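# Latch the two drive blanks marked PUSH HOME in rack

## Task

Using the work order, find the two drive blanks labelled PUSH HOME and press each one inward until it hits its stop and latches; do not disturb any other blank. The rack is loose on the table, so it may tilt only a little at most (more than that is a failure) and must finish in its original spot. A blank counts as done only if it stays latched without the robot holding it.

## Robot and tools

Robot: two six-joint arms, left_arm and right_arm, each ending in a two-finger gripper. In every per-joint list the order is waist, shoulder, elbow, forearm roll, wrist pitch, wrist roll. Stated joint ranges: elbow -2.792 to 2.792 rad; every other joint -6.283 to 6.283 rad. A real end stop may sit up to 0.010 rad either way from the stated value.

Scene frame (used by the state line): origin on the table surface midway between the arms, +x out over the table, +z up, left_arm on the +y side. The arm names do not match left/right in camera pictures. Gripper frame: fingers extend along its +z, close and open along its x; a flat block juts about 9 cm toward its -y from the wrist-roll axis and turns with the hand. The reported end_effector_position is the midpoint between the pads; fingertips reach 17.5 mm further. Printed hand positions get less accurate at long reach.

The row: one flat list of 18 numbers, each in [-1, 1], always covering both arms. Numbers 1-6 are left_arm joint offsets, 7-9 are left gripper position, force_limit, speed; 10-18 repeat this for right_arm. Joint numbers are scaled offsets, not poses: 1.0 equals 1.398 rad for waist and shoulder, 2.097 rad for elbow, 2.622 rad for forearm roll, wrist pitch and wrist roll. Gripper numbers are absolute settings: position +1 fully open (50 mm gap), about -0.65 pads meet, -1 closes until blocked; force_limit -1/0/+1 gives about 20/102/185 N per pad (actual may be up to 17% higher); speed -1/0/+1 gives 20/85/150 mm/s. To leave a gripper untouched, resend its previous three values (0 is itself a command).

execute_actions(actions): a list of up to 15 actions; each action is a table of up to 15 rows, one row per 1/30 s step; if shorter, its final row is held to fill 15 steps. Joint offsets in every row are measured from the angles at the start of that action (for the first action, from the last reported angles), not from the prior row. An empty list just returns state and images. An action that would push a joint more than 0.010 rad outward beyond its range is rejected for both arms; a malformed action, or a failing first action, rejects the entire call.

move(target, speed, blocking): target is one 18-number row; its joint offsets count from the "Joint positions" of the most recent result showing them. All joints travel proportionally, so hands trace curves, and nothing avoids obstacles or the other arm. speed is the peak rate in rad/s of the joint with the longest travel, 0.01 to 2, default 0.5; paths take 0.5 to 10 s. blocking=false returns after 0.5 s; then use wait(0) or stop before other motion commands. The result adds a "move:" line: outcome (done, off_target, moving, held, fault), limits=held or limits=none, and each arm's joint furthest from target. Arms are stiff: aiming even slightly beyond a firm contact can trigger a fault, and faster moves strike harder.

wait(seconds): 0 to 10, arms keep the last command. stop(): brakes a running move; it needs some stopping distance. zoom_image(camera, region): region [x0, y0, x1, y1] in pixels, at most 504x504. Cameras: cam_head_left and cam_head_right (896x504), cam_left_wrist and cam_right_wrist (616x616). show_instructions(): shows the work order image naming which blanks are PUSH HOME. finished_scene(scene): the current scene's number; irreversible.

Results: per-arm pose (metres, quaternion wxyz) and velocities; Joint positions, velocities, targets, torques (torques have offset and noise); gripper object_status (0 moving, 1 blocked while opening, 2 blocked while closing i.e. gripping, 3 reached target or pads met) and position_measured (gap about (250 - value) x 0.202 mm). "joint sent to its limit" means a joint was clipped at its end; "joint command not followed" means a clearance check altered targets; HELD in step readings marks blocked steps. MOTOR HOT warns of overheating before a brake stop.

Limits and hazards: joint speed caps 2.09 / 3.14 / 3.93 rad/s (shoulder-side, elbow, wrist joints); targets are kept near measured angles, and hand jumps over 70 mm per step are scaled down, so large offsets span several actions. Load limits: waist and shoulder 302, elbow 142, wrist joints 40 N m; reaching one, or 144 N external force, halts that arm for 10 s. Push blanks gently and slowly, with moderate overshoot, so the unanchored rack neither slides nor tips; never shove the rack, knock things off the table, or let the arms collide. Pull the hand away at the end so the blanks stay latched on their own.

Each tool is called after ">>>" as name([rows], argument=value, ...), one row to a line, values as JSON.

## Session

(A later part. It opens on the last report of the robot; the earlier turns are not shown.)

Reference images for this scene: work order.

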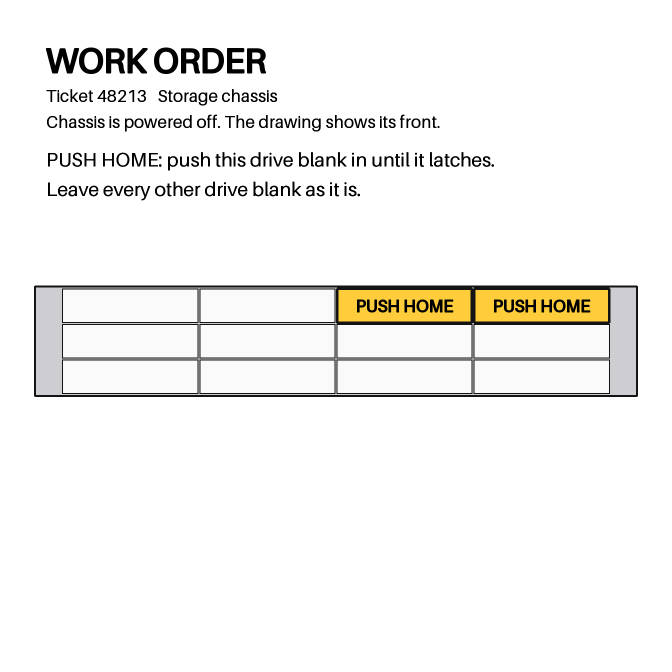

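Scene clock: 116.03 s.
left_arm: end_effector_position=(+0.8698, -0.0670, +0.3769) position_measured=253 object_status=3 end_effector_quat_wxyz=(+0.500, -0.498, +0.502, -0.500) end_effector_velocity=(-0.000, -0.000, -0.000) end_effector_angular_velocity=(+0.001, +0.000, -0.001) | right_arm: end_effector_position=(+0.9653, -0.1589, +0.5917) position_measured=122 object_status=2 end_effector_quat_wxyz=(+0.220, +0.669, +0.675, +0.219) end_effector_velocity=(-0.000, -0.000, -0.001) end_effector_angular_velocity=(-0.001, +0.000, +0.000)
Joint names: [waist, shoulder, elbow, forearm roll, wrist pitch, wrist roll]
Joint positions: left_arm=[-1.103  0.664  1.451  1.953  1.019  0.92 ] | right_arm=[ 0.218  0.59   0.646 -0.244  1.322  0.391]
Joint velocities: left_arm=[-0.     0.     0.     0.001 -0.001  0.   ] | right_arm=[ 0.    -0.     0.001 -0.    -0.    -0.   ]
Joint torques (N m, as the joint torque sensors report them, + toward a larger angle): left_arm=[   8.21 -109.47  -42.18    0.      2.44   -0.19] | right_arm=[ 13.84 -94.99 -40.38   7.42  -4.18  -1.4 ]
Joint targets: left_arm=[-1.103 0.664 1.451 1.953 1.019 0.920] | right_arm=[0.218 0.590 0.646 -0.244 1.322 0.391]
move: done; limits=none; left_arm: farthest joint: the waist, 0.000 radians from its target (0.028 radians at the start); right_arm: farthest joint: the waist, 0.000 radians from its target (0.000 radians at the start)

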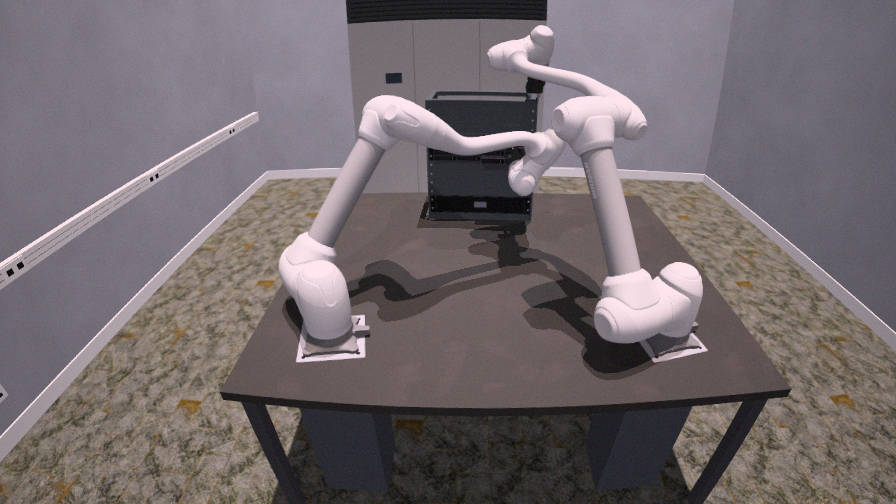

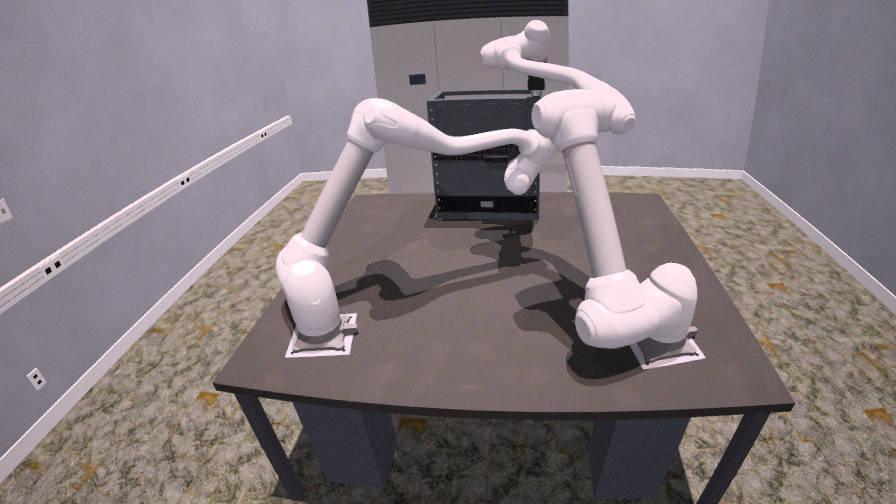

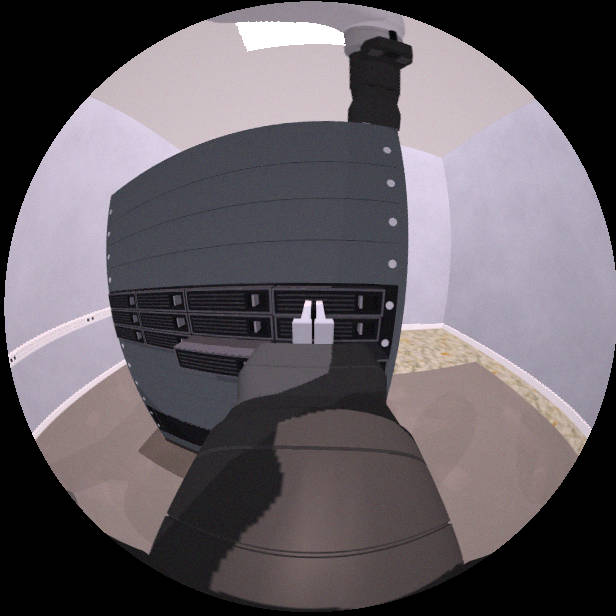

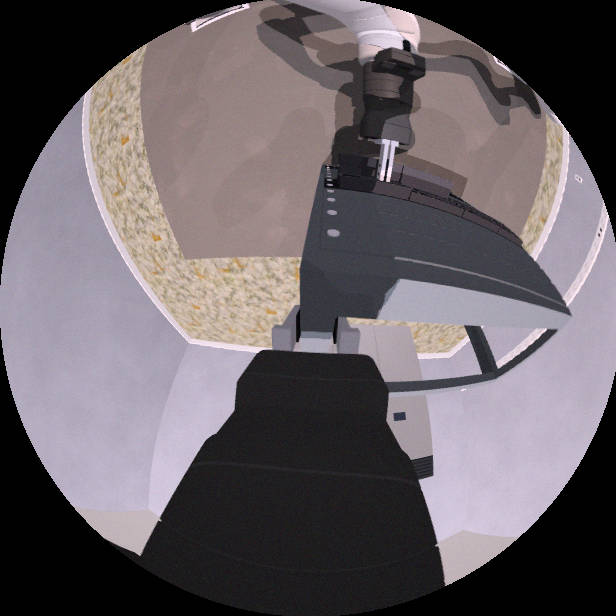

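>>> move(target=[0.0027,0.0025,-0.003,0.0004,-0.0015,0.0006,-1,0,0.5,0,0,0,0,0,0,-1,0.6,0], speed=0.01)

>>> execute_actions([
  [[0.00034,0.00031,-0.00037,0.00005,-0.00019,0.00008,-1,0,0.5,0,0,0,0,0,0,-1,0.6,0],[0.00067,0.00063,-0.00075,0.00011,-0.00038,0.00015,-1,0,0.5,0,0,0,0,0,0,-1,0.6,0]],
])

>>> execute_actions([
  [[0.00034,0.00031,-0.00037,0.00005,-0.00019,0.00008,-1,0,0.5,0,0,0,0,0,0,-1,0.6,0],[0.00067,0.00063,-0.00075,0.00011,-0.00038,0.00015,-1,0,0.5,0,0,0,0,0,0,-1,0.6,0]],
])

Scene clock: 118.57 s.
left_arm: end_effector_position=(+0.8738, -0.0668, +0.3769) position_measured=253 object_status=3 end_effector_quat_wxyz=(+0.500, -0.498, +0.501, -0.500) end_effector_velocity=(-0.000, -0.000, -0.001) end_effector_angular_velocity=(+0.002, +0.001, -0.001) | right_arm: end_effector_position=(+0.9653, -0.1589, +0.5917) position_measured=122 object_status=2 end_effector_quat_wxyz=(+0.220, +0.669, +0.675, +0.219) end_effector_velocity=(+0.000, -0.000, -0.000) end_effector_angular_velocity=(-0.001, +0.000, -0.000)
Joint names: [waist, shoulder, elbow, forearm roll, wrist pitch, wrist roll]
Joint positions: left_arm=[-1.099  0.667  1.445  1.955  1.015  0.922] | right_arm=[ 0.218  0.59   0.646 -0.244  1.322  0.391]
Joint velocities: left_arm=[-0.     0.     0.001 -0.    -0.001  0.001] | right_arm=[ 0.     0.     0.    -0.001  0.    -0.   ]
Joint torques (N m, as the joint torque sensors report them, + toward a larger angle): left_arm=[   9.59 -110.91  -42.1    -0.27    2.79   -0.21] | right_arm=[ 14.51 -95.75 -40.8    7.64  -4.35  -1.56]
Joint targets: left_arm=[-1.099 0.667 1.445 1.955 1.015 0.922] | right_arm=[0.218 0.590 0.646 -0.244 1.322 0.391]
move: done; limits=none; left_arm: farthest joint: the waist, 0.000 radians from its target (0.004 radians at the start); right_arm: farthest joint: the waist, 0.000 radians from its target (0.000 radians at the start)

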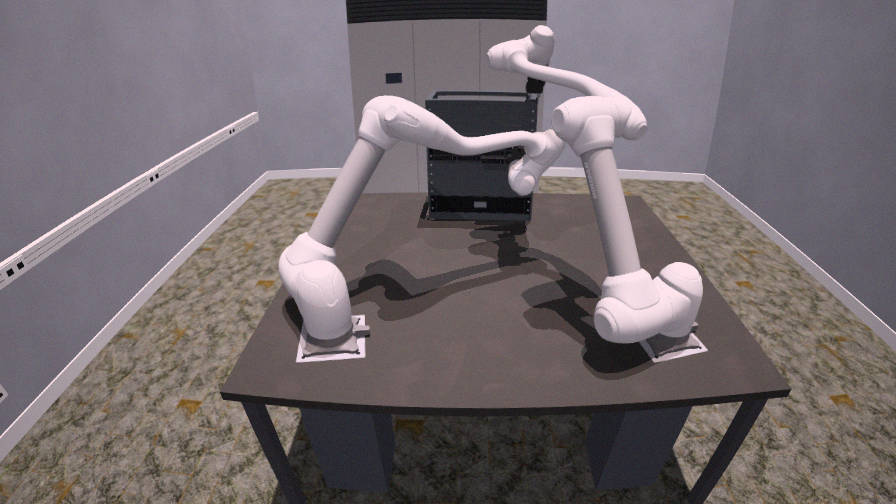

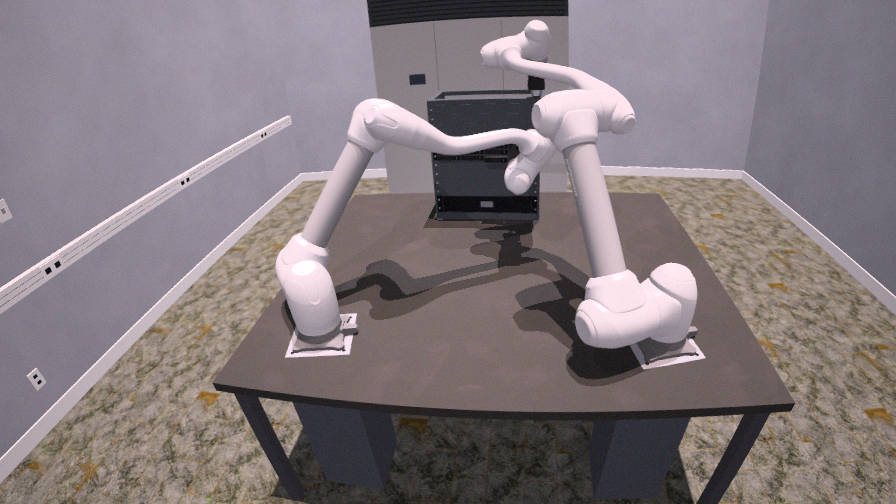

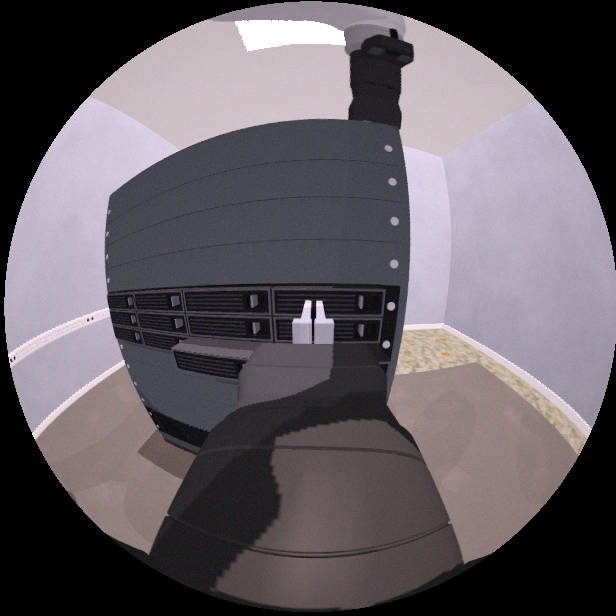

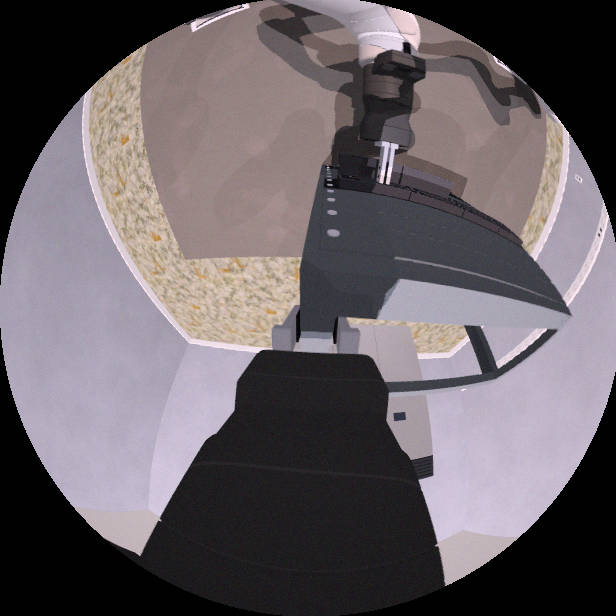

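Scene clock: 119.07 s.
left_arm: end_effector_position=(+0.8748, -0.0668, +0.3769) position_measured=253 object_status=3 end_effector_quat_wxyz=(+0.500, -0.498, +0.501, -0.500) end_effector_velocity=(-0.000, -0.000, -0.000) end_effector_angular_velocity=(+0.001, +0.000, -0.000) | right_arm: end_effector_position=(+0.9653, -0.1589, +0.5917) position_measured=122 object_status=2 end_effector_quat_wxyz=(+0.220, +0.669, +0.675, +0.219) end_effector_velocity=(+0.000, +0.000, +0.000) end_effector_angular_velocity=(+0.001, -0.001, +0.001)
Joint names: [waist, shoulder, elbow, forearm roll, wrist pitch, wrist roll]
Joint positions: left_arm=[-1.098  0.668  1.443  1.955  1.014  0.922] | right_arm=[ 0.218  0.59   0.646 -0.244  1.322  0.391]
Joint velocities: left_arm=[-0.     0.    -0.    -0.    -0.     0.001] | right_arm=[-0.     0.    -0.     0.001 -0.001 -0.   ]
Joint torques (N m, as the joint torque sensors report them, + toward a larger angle): left_arm=[  19.71 -107.35  -47.27    0.24    1.58   -0.35] | right_arm=[ 15.31 -96.42 -40.2    7.98  -3.11  -1.37]
Joint targets: left_arm=[-1.098 0.668 1.443 1.955 1.014 0.922] | right_arm=[0.218 0.590 0.646 -0.244 1.322 0.391]
Step readings (joint positions):
0: left_arm=[-1.099 0.667 1.445 1.955 1.015 0.922] | right_arm=[0.218 0.590 0.646 -0.244 1.322 0.391]
1: left_arm=[-1.099 0.667 1.445 1.955 1.015 0.922] | right_arm=[0.218 0.590 0.646 -0.244 1.322 0.391]
2: left_arm=[-1.099 0.667 1.444 1.955 1.014 0.922] | right_arm=[0.218 0.590 0.646 -0.244 1.322 0.391]
4: left_arm=[-1.098 0.668 1.443 1.955 1.014 0.922] | right_arm=[0.218 0.590 0.646 -0.244 1.322 0.391]
8: left_arm=[-1.098 0.668 1.443 1.955 1.014 0.922] | right_arm=[0.218 0.590 0.646 -0.244 1.322 0.391]
15: Joint positions above

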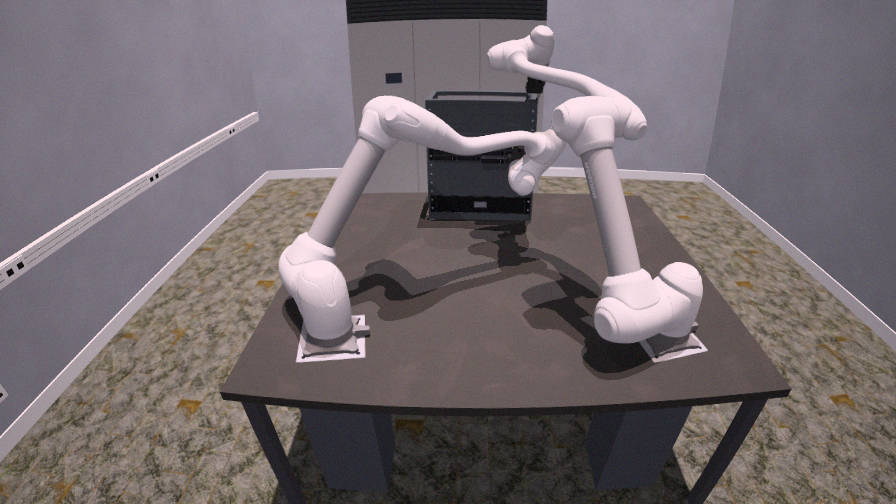

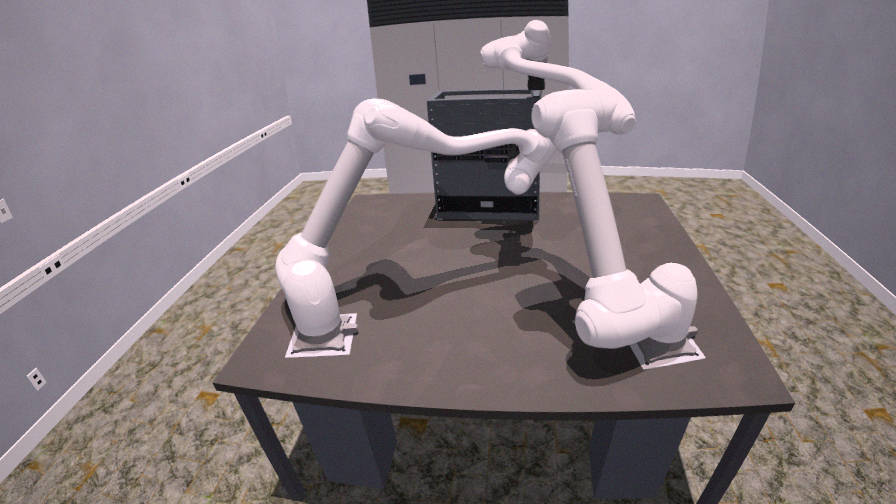

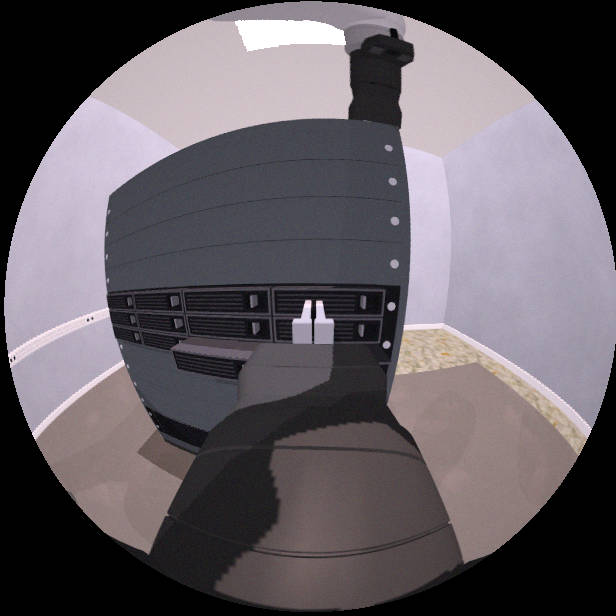

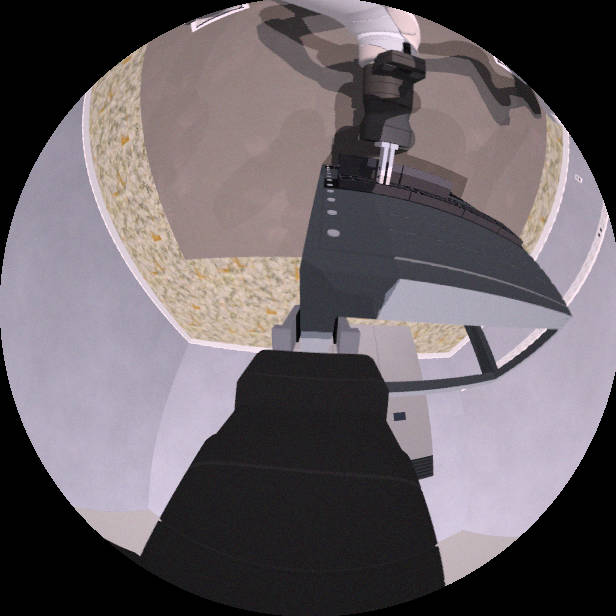

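Scene clock: 119.57 s.
left_arm: end_effector_position=(+0.8757, -0.0669, +0.3770) position_measured=253 object_status=3 end_effector_quat_wxyz=(+0.500, -0.498, +0.501, -0.500) end_effector_velocity=(+0.000, +0.000, +0.001) end_effector_angular_velocity=(-0.001, -0.001, +0.001) | right_arm: end_effector_position=(+0.9653, -0.1589, +0.5917) position_measured=122 object_status=2 end_effector_quat_wxyz=(+0.220, +0.669, +0.675, +0.219) end_effector_velocity=(+0.000, -0.000, -0.000) end_effector_angular_velocity=(-0.001, +0.000, +0.000)
Joint names: [waist, shoulder, elbow, forearm roll, wrist pitch, wrist roll]
Joint positions: left_arm=[-1.097  0.669  1.442  1.955  1.013  0.922] | right_arm=[ 0.218  0.59   0.646 -0.244  1.322  0.391]
Joint velocities: left_arm=[ 0.    -0.    -0.001 -0.     0.    -0.   ] | right_arm=[-0.     0.     0.    -0.001  0.    -0.001]
Joint torques (N m, as the joint torque sensors report them, + toward a larger angle): left_arm=[ 50.27 -93.92 -62.37   2.45  -4.05   0.21] | right_arm=[  24.39 -104.75  -37.93    9.77    2.34   -1.52]
Joint targets: left_arm=[-1.097 0.669 1.441 1.955 1.013 0.922] | right_arm=[0.218 0.590 0.646 -0.244 1.322 0.391]
Step readings (joint positions):
0: left_arm=[-1.098 0.668 1.443 1.955 1.014 0.922] | right_arm=[0.218 0.590 0.646 -0.244 1.322 0.391]
1: left_arm=[-1.098 0.668 1.443 1.955 1.014 0.922] | right_arm=[0.218 0.590 0.646 -0.244 1.322 0.391]
2: left_arm=[-1.098 0.668 1.442 1.955 1.013 0.922] | right_arm=[0.218 0.590 0.646 -0.244 1.322 0.391]
4: left_arm=[-1.098 0.669 1.442 1.955 1.013 0.922] | right_arm=[0.218 0.590 0.646 -0.244 1.322 0.391]
8: left_arm=[-1.097 0.669 1.442 1.955 1.013 0.922] | right_arm=[0.218 0.590 0.646 -0.244 1.322 0.391]
15: Joint positions above

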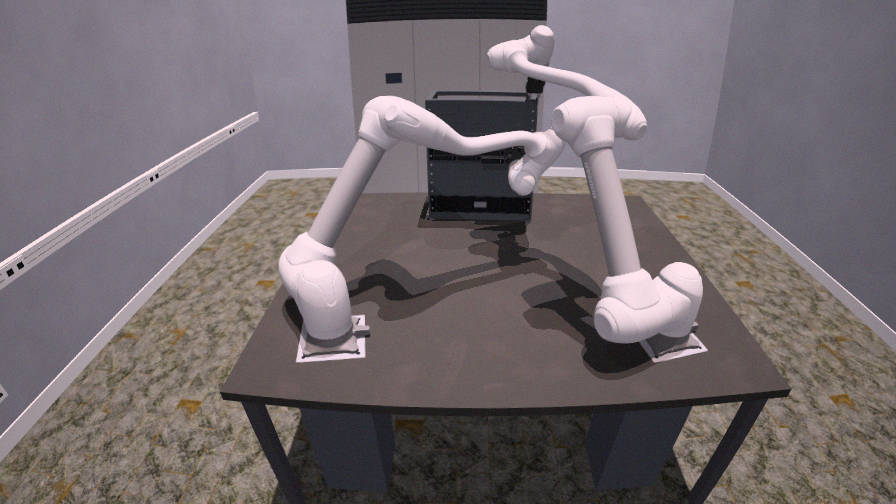

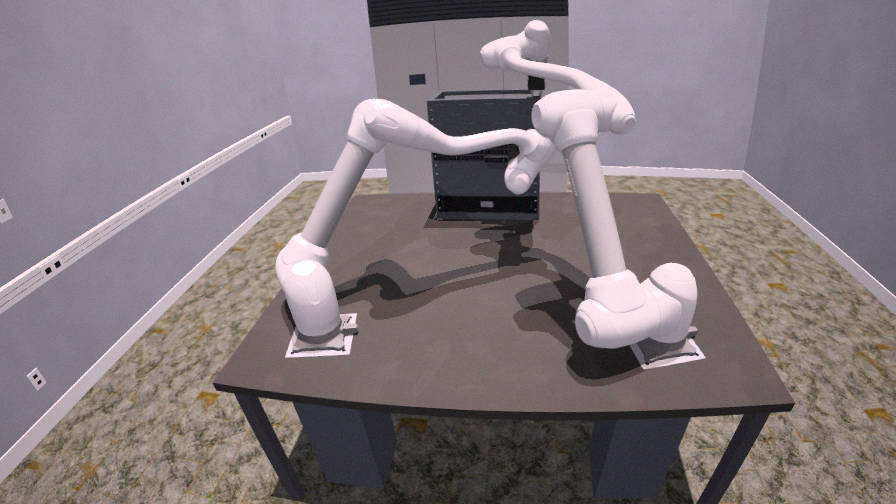

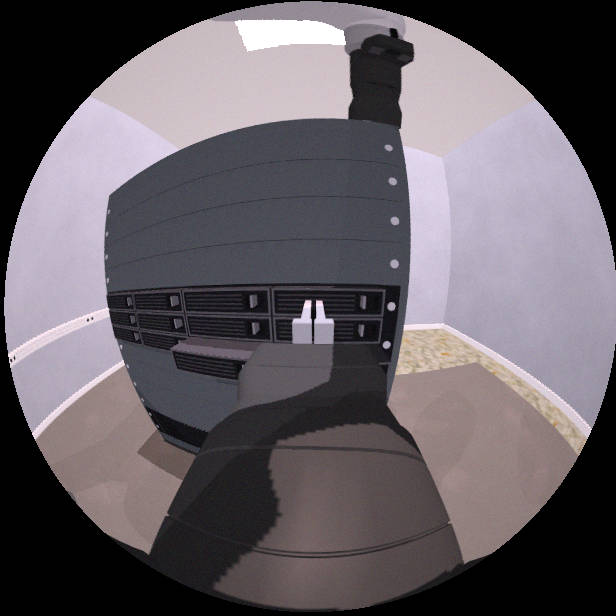

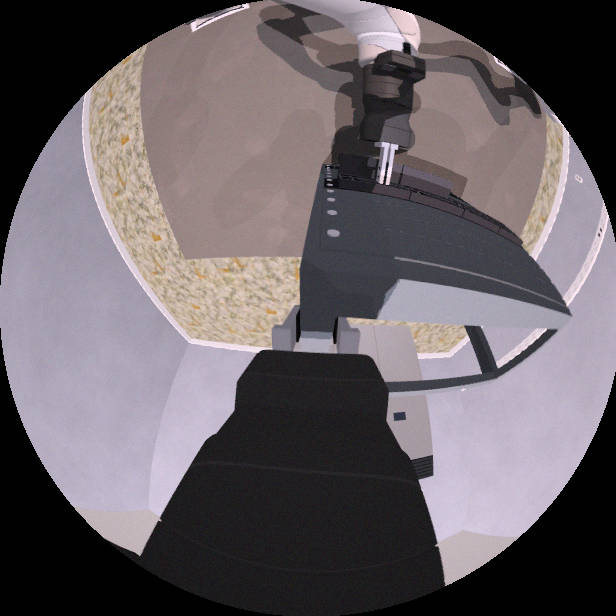

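>>> move(target=[-0.04,-0.0377,0.0448,-0.0065,0.0227,-0.0092,-1,0,0.5,0,0,0,0,0,0,-1,0.6,0], speed=0.1)

>>> zoom_image(camera="cam_left_wrist", region=[100, 250, 460, 380])

>>> zoom_image(camera="cam_right_wrist", region=[300, 100, 540, 260])

Scene clock: 122.17 s.
left_arm: end_effector_position=(+0.8160, -0.0656, +0.3771) position_measured=253 object_status=3 end_effector_quat_wxyz=(+0.500, -0.498, +0.501, -0.501) end_effector_velocity=(+0.000, -0.000, -0.000) end_effector_angular_velocity=(+0.000, +0.001, -0.001) | right_arm: end_effector_position=(+0.9653, -0.1589, +0.5917) position_measured=122 object_status=2 end_effector_quat_wxyz=(+0.220, +0.669, +0.675, +0.219) end_effector_velocity=(-0.000, +0.000, -0.001) end_effector_angular_velocity=(+0.000, +0.001, -0.001)
Joint names: [waist, shoulder, elbow, forearm roll, wrist pitch, wrist roll]
Joint positions: left_arm=[-1.153  0.616  1.535  1.938  1.072  0.898] | right_arm=[ 0.218  0.589  0.646 -0.244  1.322  0.391]
Joint velocities: left_arm=[ 0.    -0.    -0.     0.    -0.002  0.   ] | right_arm=[-0.     0.     0.001  0.     0.     0.001]
Joint torques (N m, as the joint torque sensors report them, + toward a larger angle): left_arm=[   2.22 -105.56  -41.5     0.58    2.16   -0.24] | right_arm=[ 11.58 -93.24 -41.05   7.19  -5.57  -1.5 ]
Joint targets: left_arm=[-1.153 0.616 1.535 1.938 1.072 0.898] | right_arm=[0.218 0.590 0.646 -0.244 1.322 0.391]
move: done; limits=none; left_arm: farthest joint: the elbow, 0.001 radians from its target (0.094 radians at the start); right_arm: farthest joint: the shoulder, 0.001 radians from its target (0.000 radians at the start)

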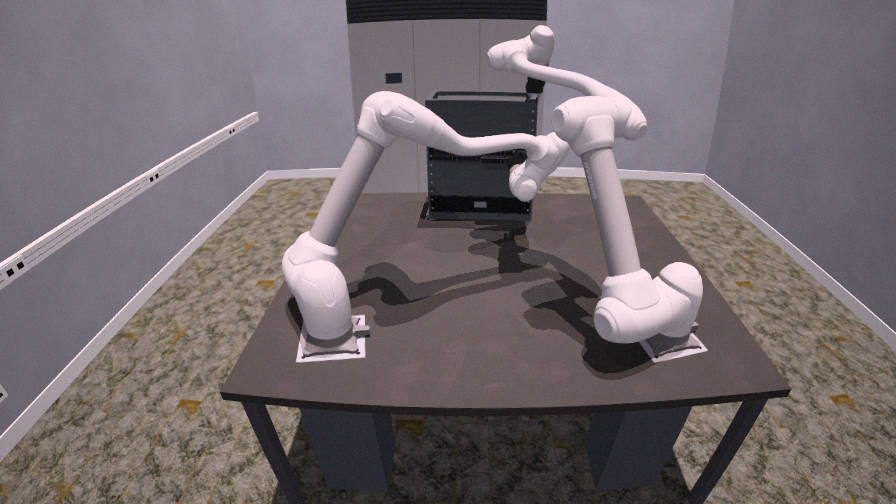

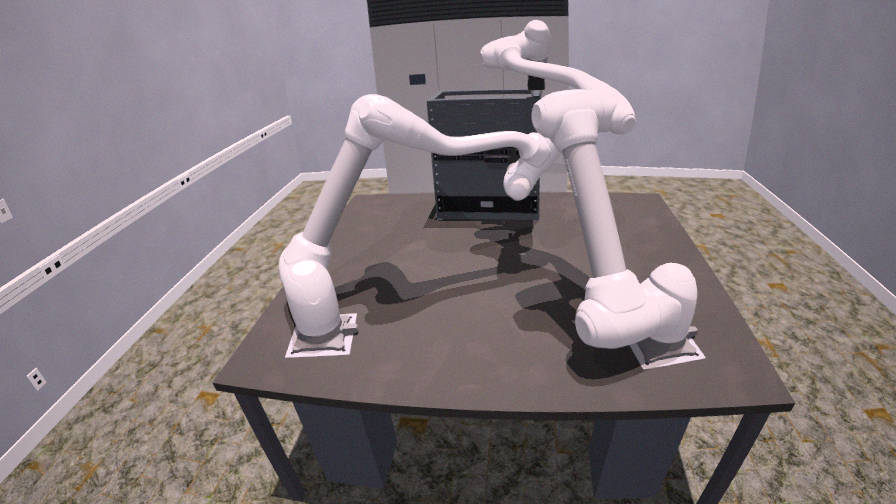

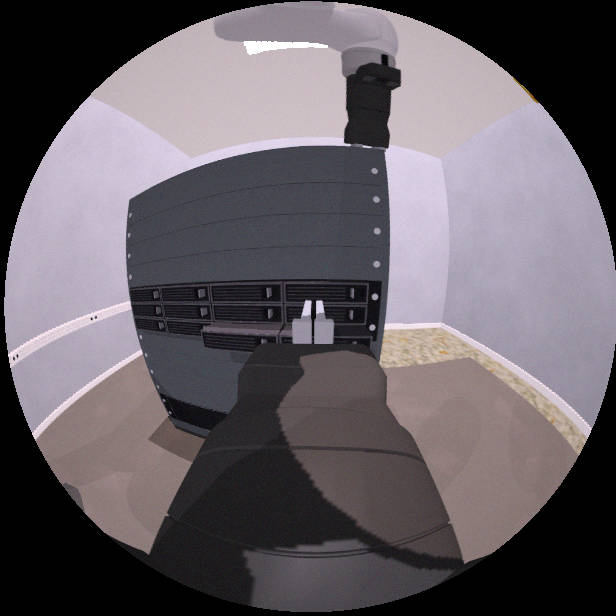

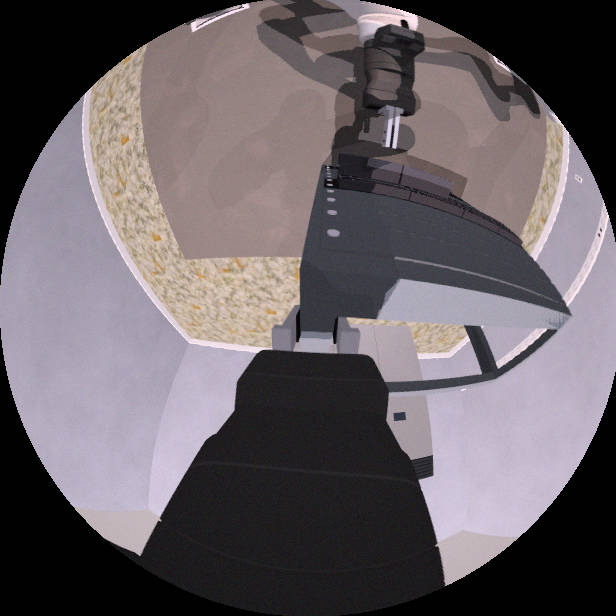

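Region (100, 250, 460, 380) of cam_left_wrist's 616x616 image, scaled by 1.400, with more detail than that image has; it fills the top 182 rows of this view, and the rest is white.

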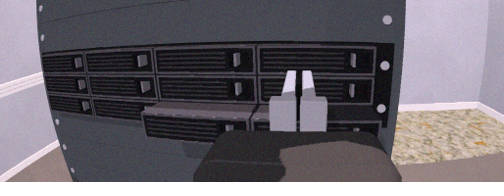

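Region (300, 100, 540, 260) of cam_right_wrist's 616x616 image, scaled by 2.100, with more detail than that image has.

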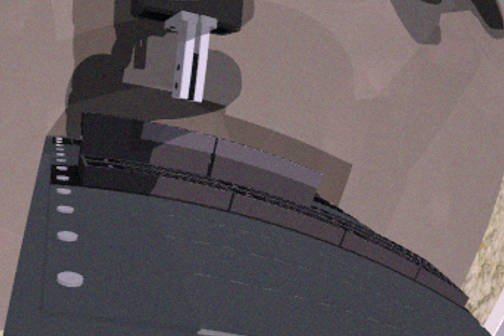

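>>> execute_actions([
  [[0,0,0,0,0,0,-1,0,0.5,0,0,0,0,0,0,1,0.6,0.5]],
])

>>> move(target=[0,0,0,0,0,0,-1,0,0.5,0,0.0445,-0.0975,0,0.054,0,1,0.6,0.5], speed=0.25)

Scene clock: 123.63 s.
left_arm: end_effector_position=(+0.8160, -0.0655, +0.3771) position_measured=253 object_status=3 end_effector_quat_wxyz=(+0.500, -0.498, +0.501, -0.501) end_effector_velocity=(-0.000, -0.000, -0.000) end_effector_angular_velocity=(+0.001, +0.001, -0.001) | right_arm: end_effector_position=(+0.9653, -0.1589, +0.5917) position_measured=3 object_status=3 end_effector_quat_wxyz=(+0.220, +0.669, +0.675, +0.219) end_effector_velocity=(+0.000, -0.000, +0.000) end_effector_angular_velocity=(+0.000, -0.001, -0.000)
Joint names: [waist, shoulder, elbow, forearm roll, wrist pitch, wrist roll]
Joint positions: left_arm=[-1.153  0.616  1.535  1.938  1.072  0.898] | right_arm=[ 0.218  0.59   0.646 -0.244  1.322  0.391]
Joint velocities: left_arm=[-0.    -0.     0.    -0.    -0.001  0.001] | right_arm=[-0. -0. -0. -0. -0.  0.]
Joint torques (N m, as the joint torque sensors report them, + toward a larger angle): left_arm=[   2.06 -106.67  -41.      0.66    2.13   -0.02] | right_arm=[  9.22 -97.49 -35.73   4.89   2.07  -0.14]
Joint targets: left_arm=[-1.153 0.616 1.535 1.938 1.072 0.898] | right_arm=[0.218 0.589 0.646 -0.244 1.322 0.391]
Step readings (joint positions):
0: left_arm=[-1.153 0.616 1.535 1.938 1.072 0.898] | right_arm=[0.218 0.589 0.646 -0.244 1.322 0.391]
1: left_arm=[-1.153 0.616 1.535 1.938 1.072 0.898] | right_arm=[0.218 0.589 0.646 -0.244 1.322 0.391]
2: left_arm=[-1.153 0.616 1.535 1.938 1.072 0.898] | right_arm=[0.218 0.590 0.646 -0.244 1.322 0.391]
4: left_arm=[-1.153 0.616 1.535 1.938 1.072 0.898] | right_arm=[0.218 0.590 0.646 -0.244 1.322 0.391]
8: left_arm=[-1.153 0.616 1.535 1.938 1.072 0.898] | right_arm=[0.218 0.590 0.646 -0.244 1.322 0.391]
15: Joint positions above

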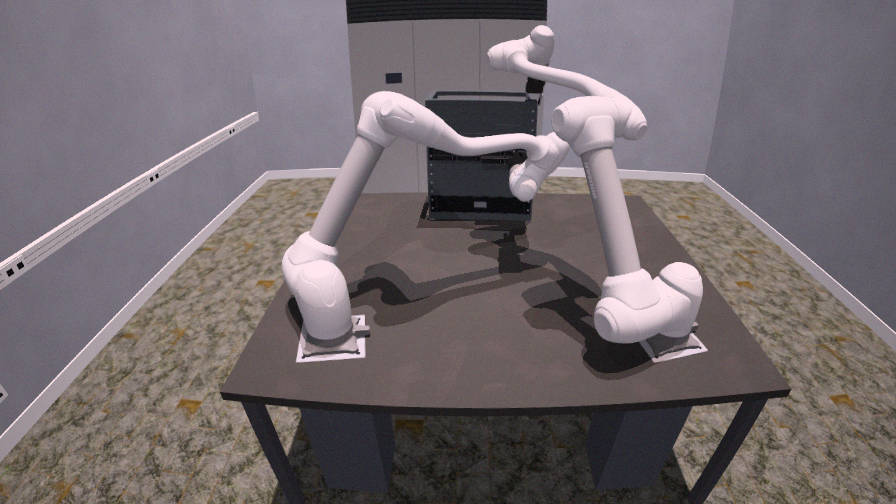

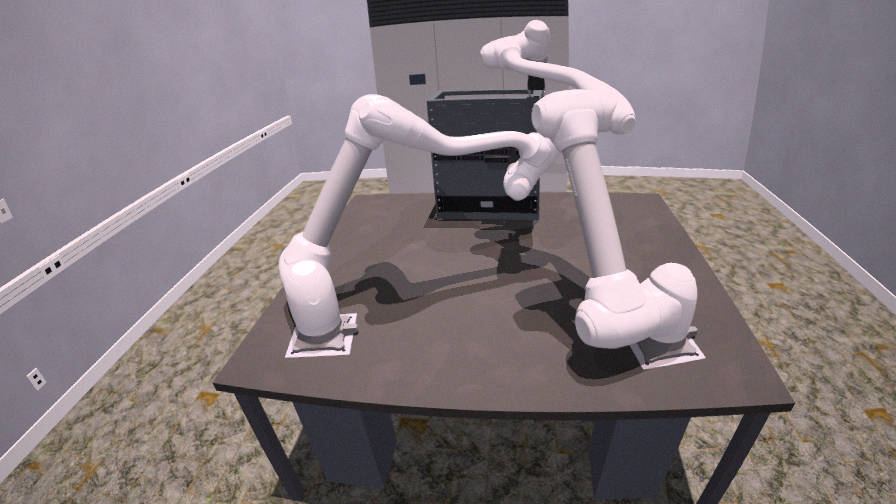

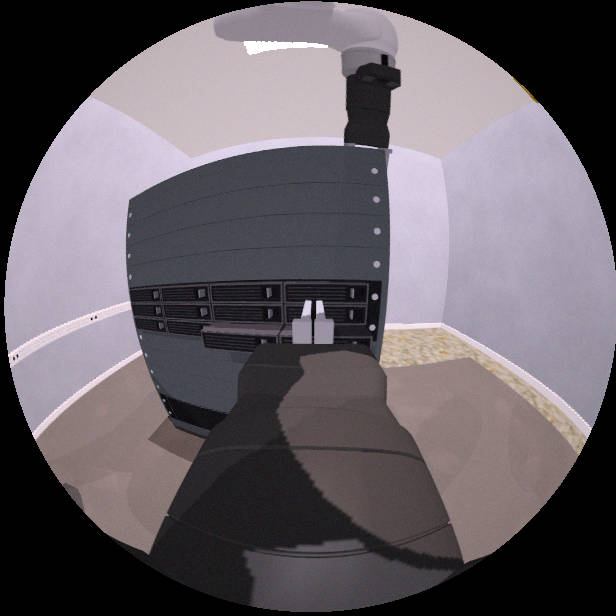

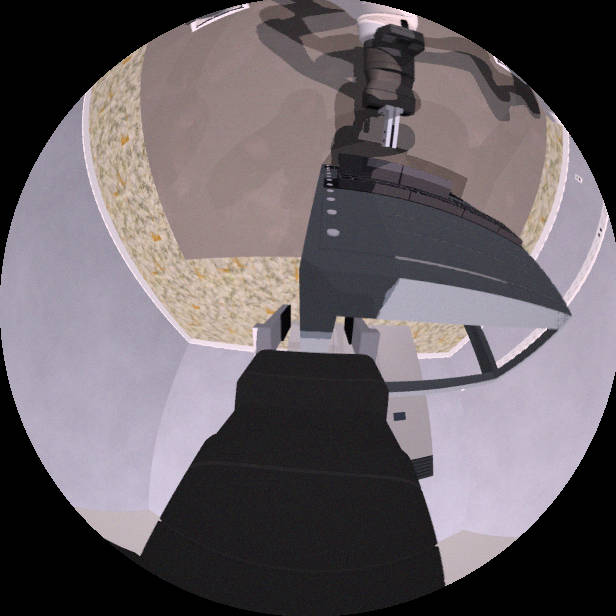

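Scene clock: 124.80 s.
left_arm: end_effector_position=(+0.8160, -0.0655, +0.3772) position_measured=253 object_status=3 end_effector_quat_wxyz=(+0.500, -0.498, +0.501, -0.501) end_effector_velocity=(+0.000, -0.000, +0.000) end_effector_angular_velocity=(-0.001, +0.001, -0.001) | right_arm: end_effector_position=(+0.9650, -0.1602, +0.6420) position_measured=3 object_status=3 end_effector_quat_wxyz=(+0.218, +0.681, +0.663, +0.220) end_effector_velocity=(+0.000, +0.000, +0.001) end_effector_angular_velocity=(+0.000, -0.001, +0.000)
Joint names: [waist, shoulder, elbow, forearm roll, wrist pitch, wrist roll]
Joint positions: left_arm=[-1.153  0.616  1.535  1.938  1.072  0.898] | right_arm=[ 0.218  0.652  0.441 -0.244  1.464  0.391]
Joint velocities: left_arm=[ 0.     0.    -0.001 -0.    -0.002 -0.   ] | right_arm=[-0.     0.    -0.001  0.     0.    -0.   ]
Joint torques (N m, as the joint torque sensors report them, + toward a larger angle): left_arm=[   1.58 -106.16  -40.75    0.63    2.25   -0.13] | right_arm=[   0.29 -106.02  -39.85    2.29   -1.75    0.34]
Joint targets: left_arm=[-1.153 0.616 1.535 1.938 1.072 0.898] | right_arm=[0.218 0.652 0.441 -0.244 1.464 0.391]
move: done; limits=none; left_arm: farthest joint: the waist, 0.000 radians from its target (0.000 radians at the start); right_arm: farthest joint: the waist, 0.000 radians from its target (0.000 radians at the start)

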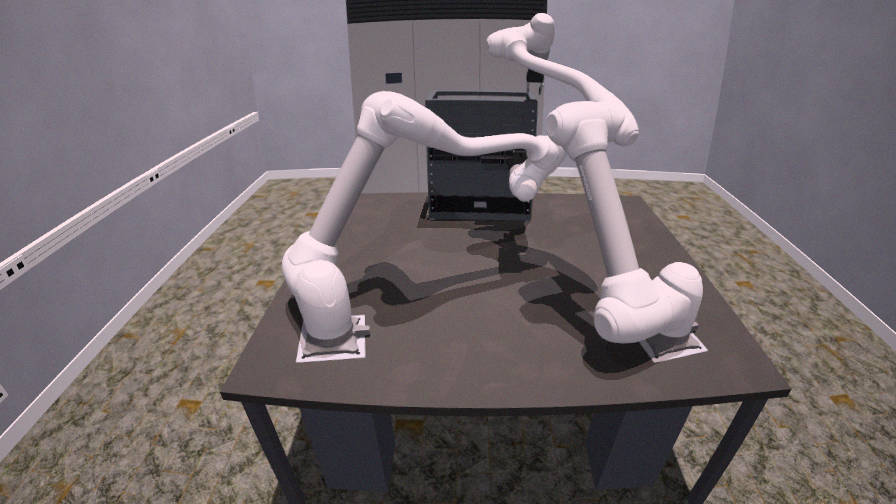

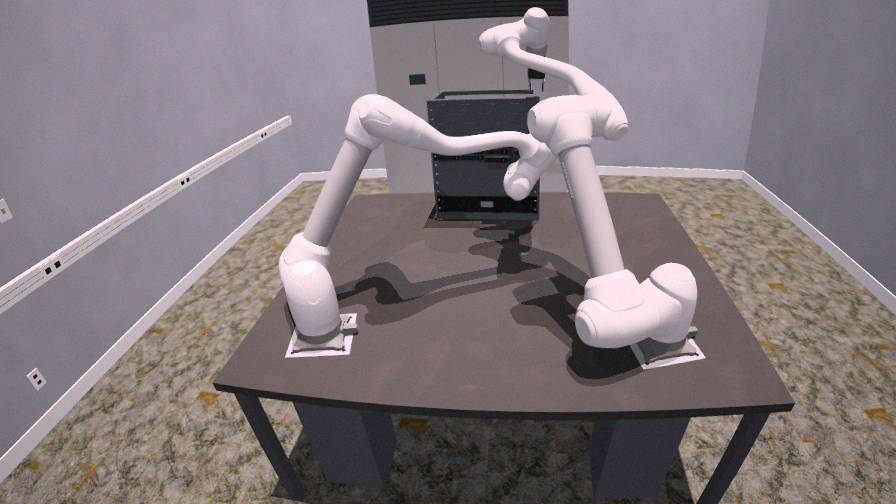

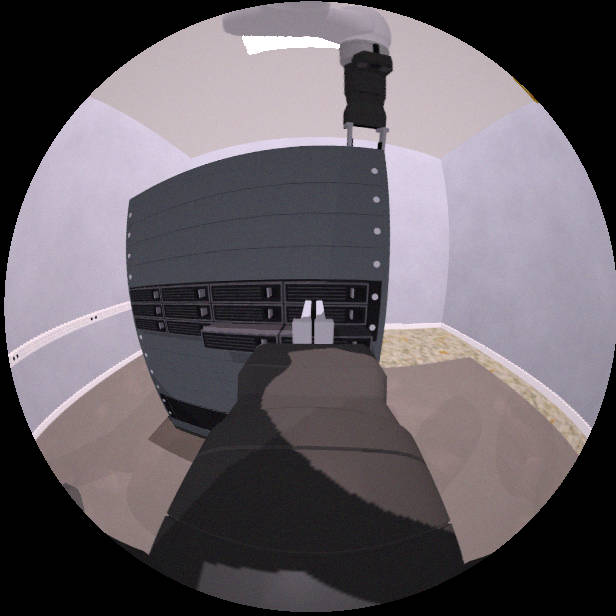

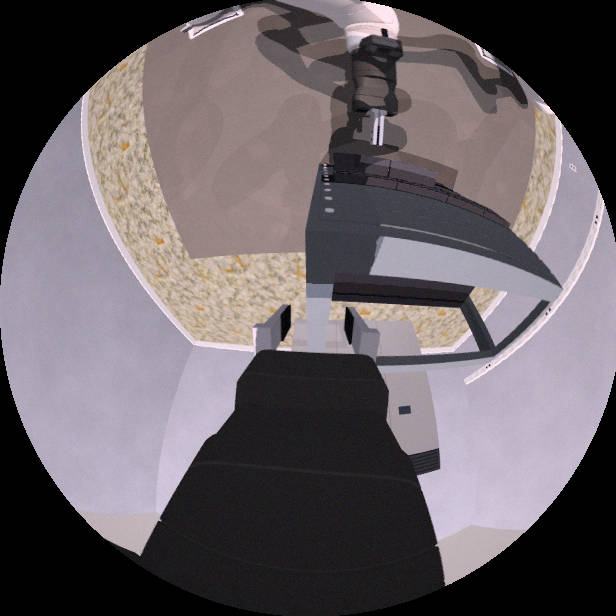

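>>> finished_scene(scene=2)

The scene is finished: the task was done.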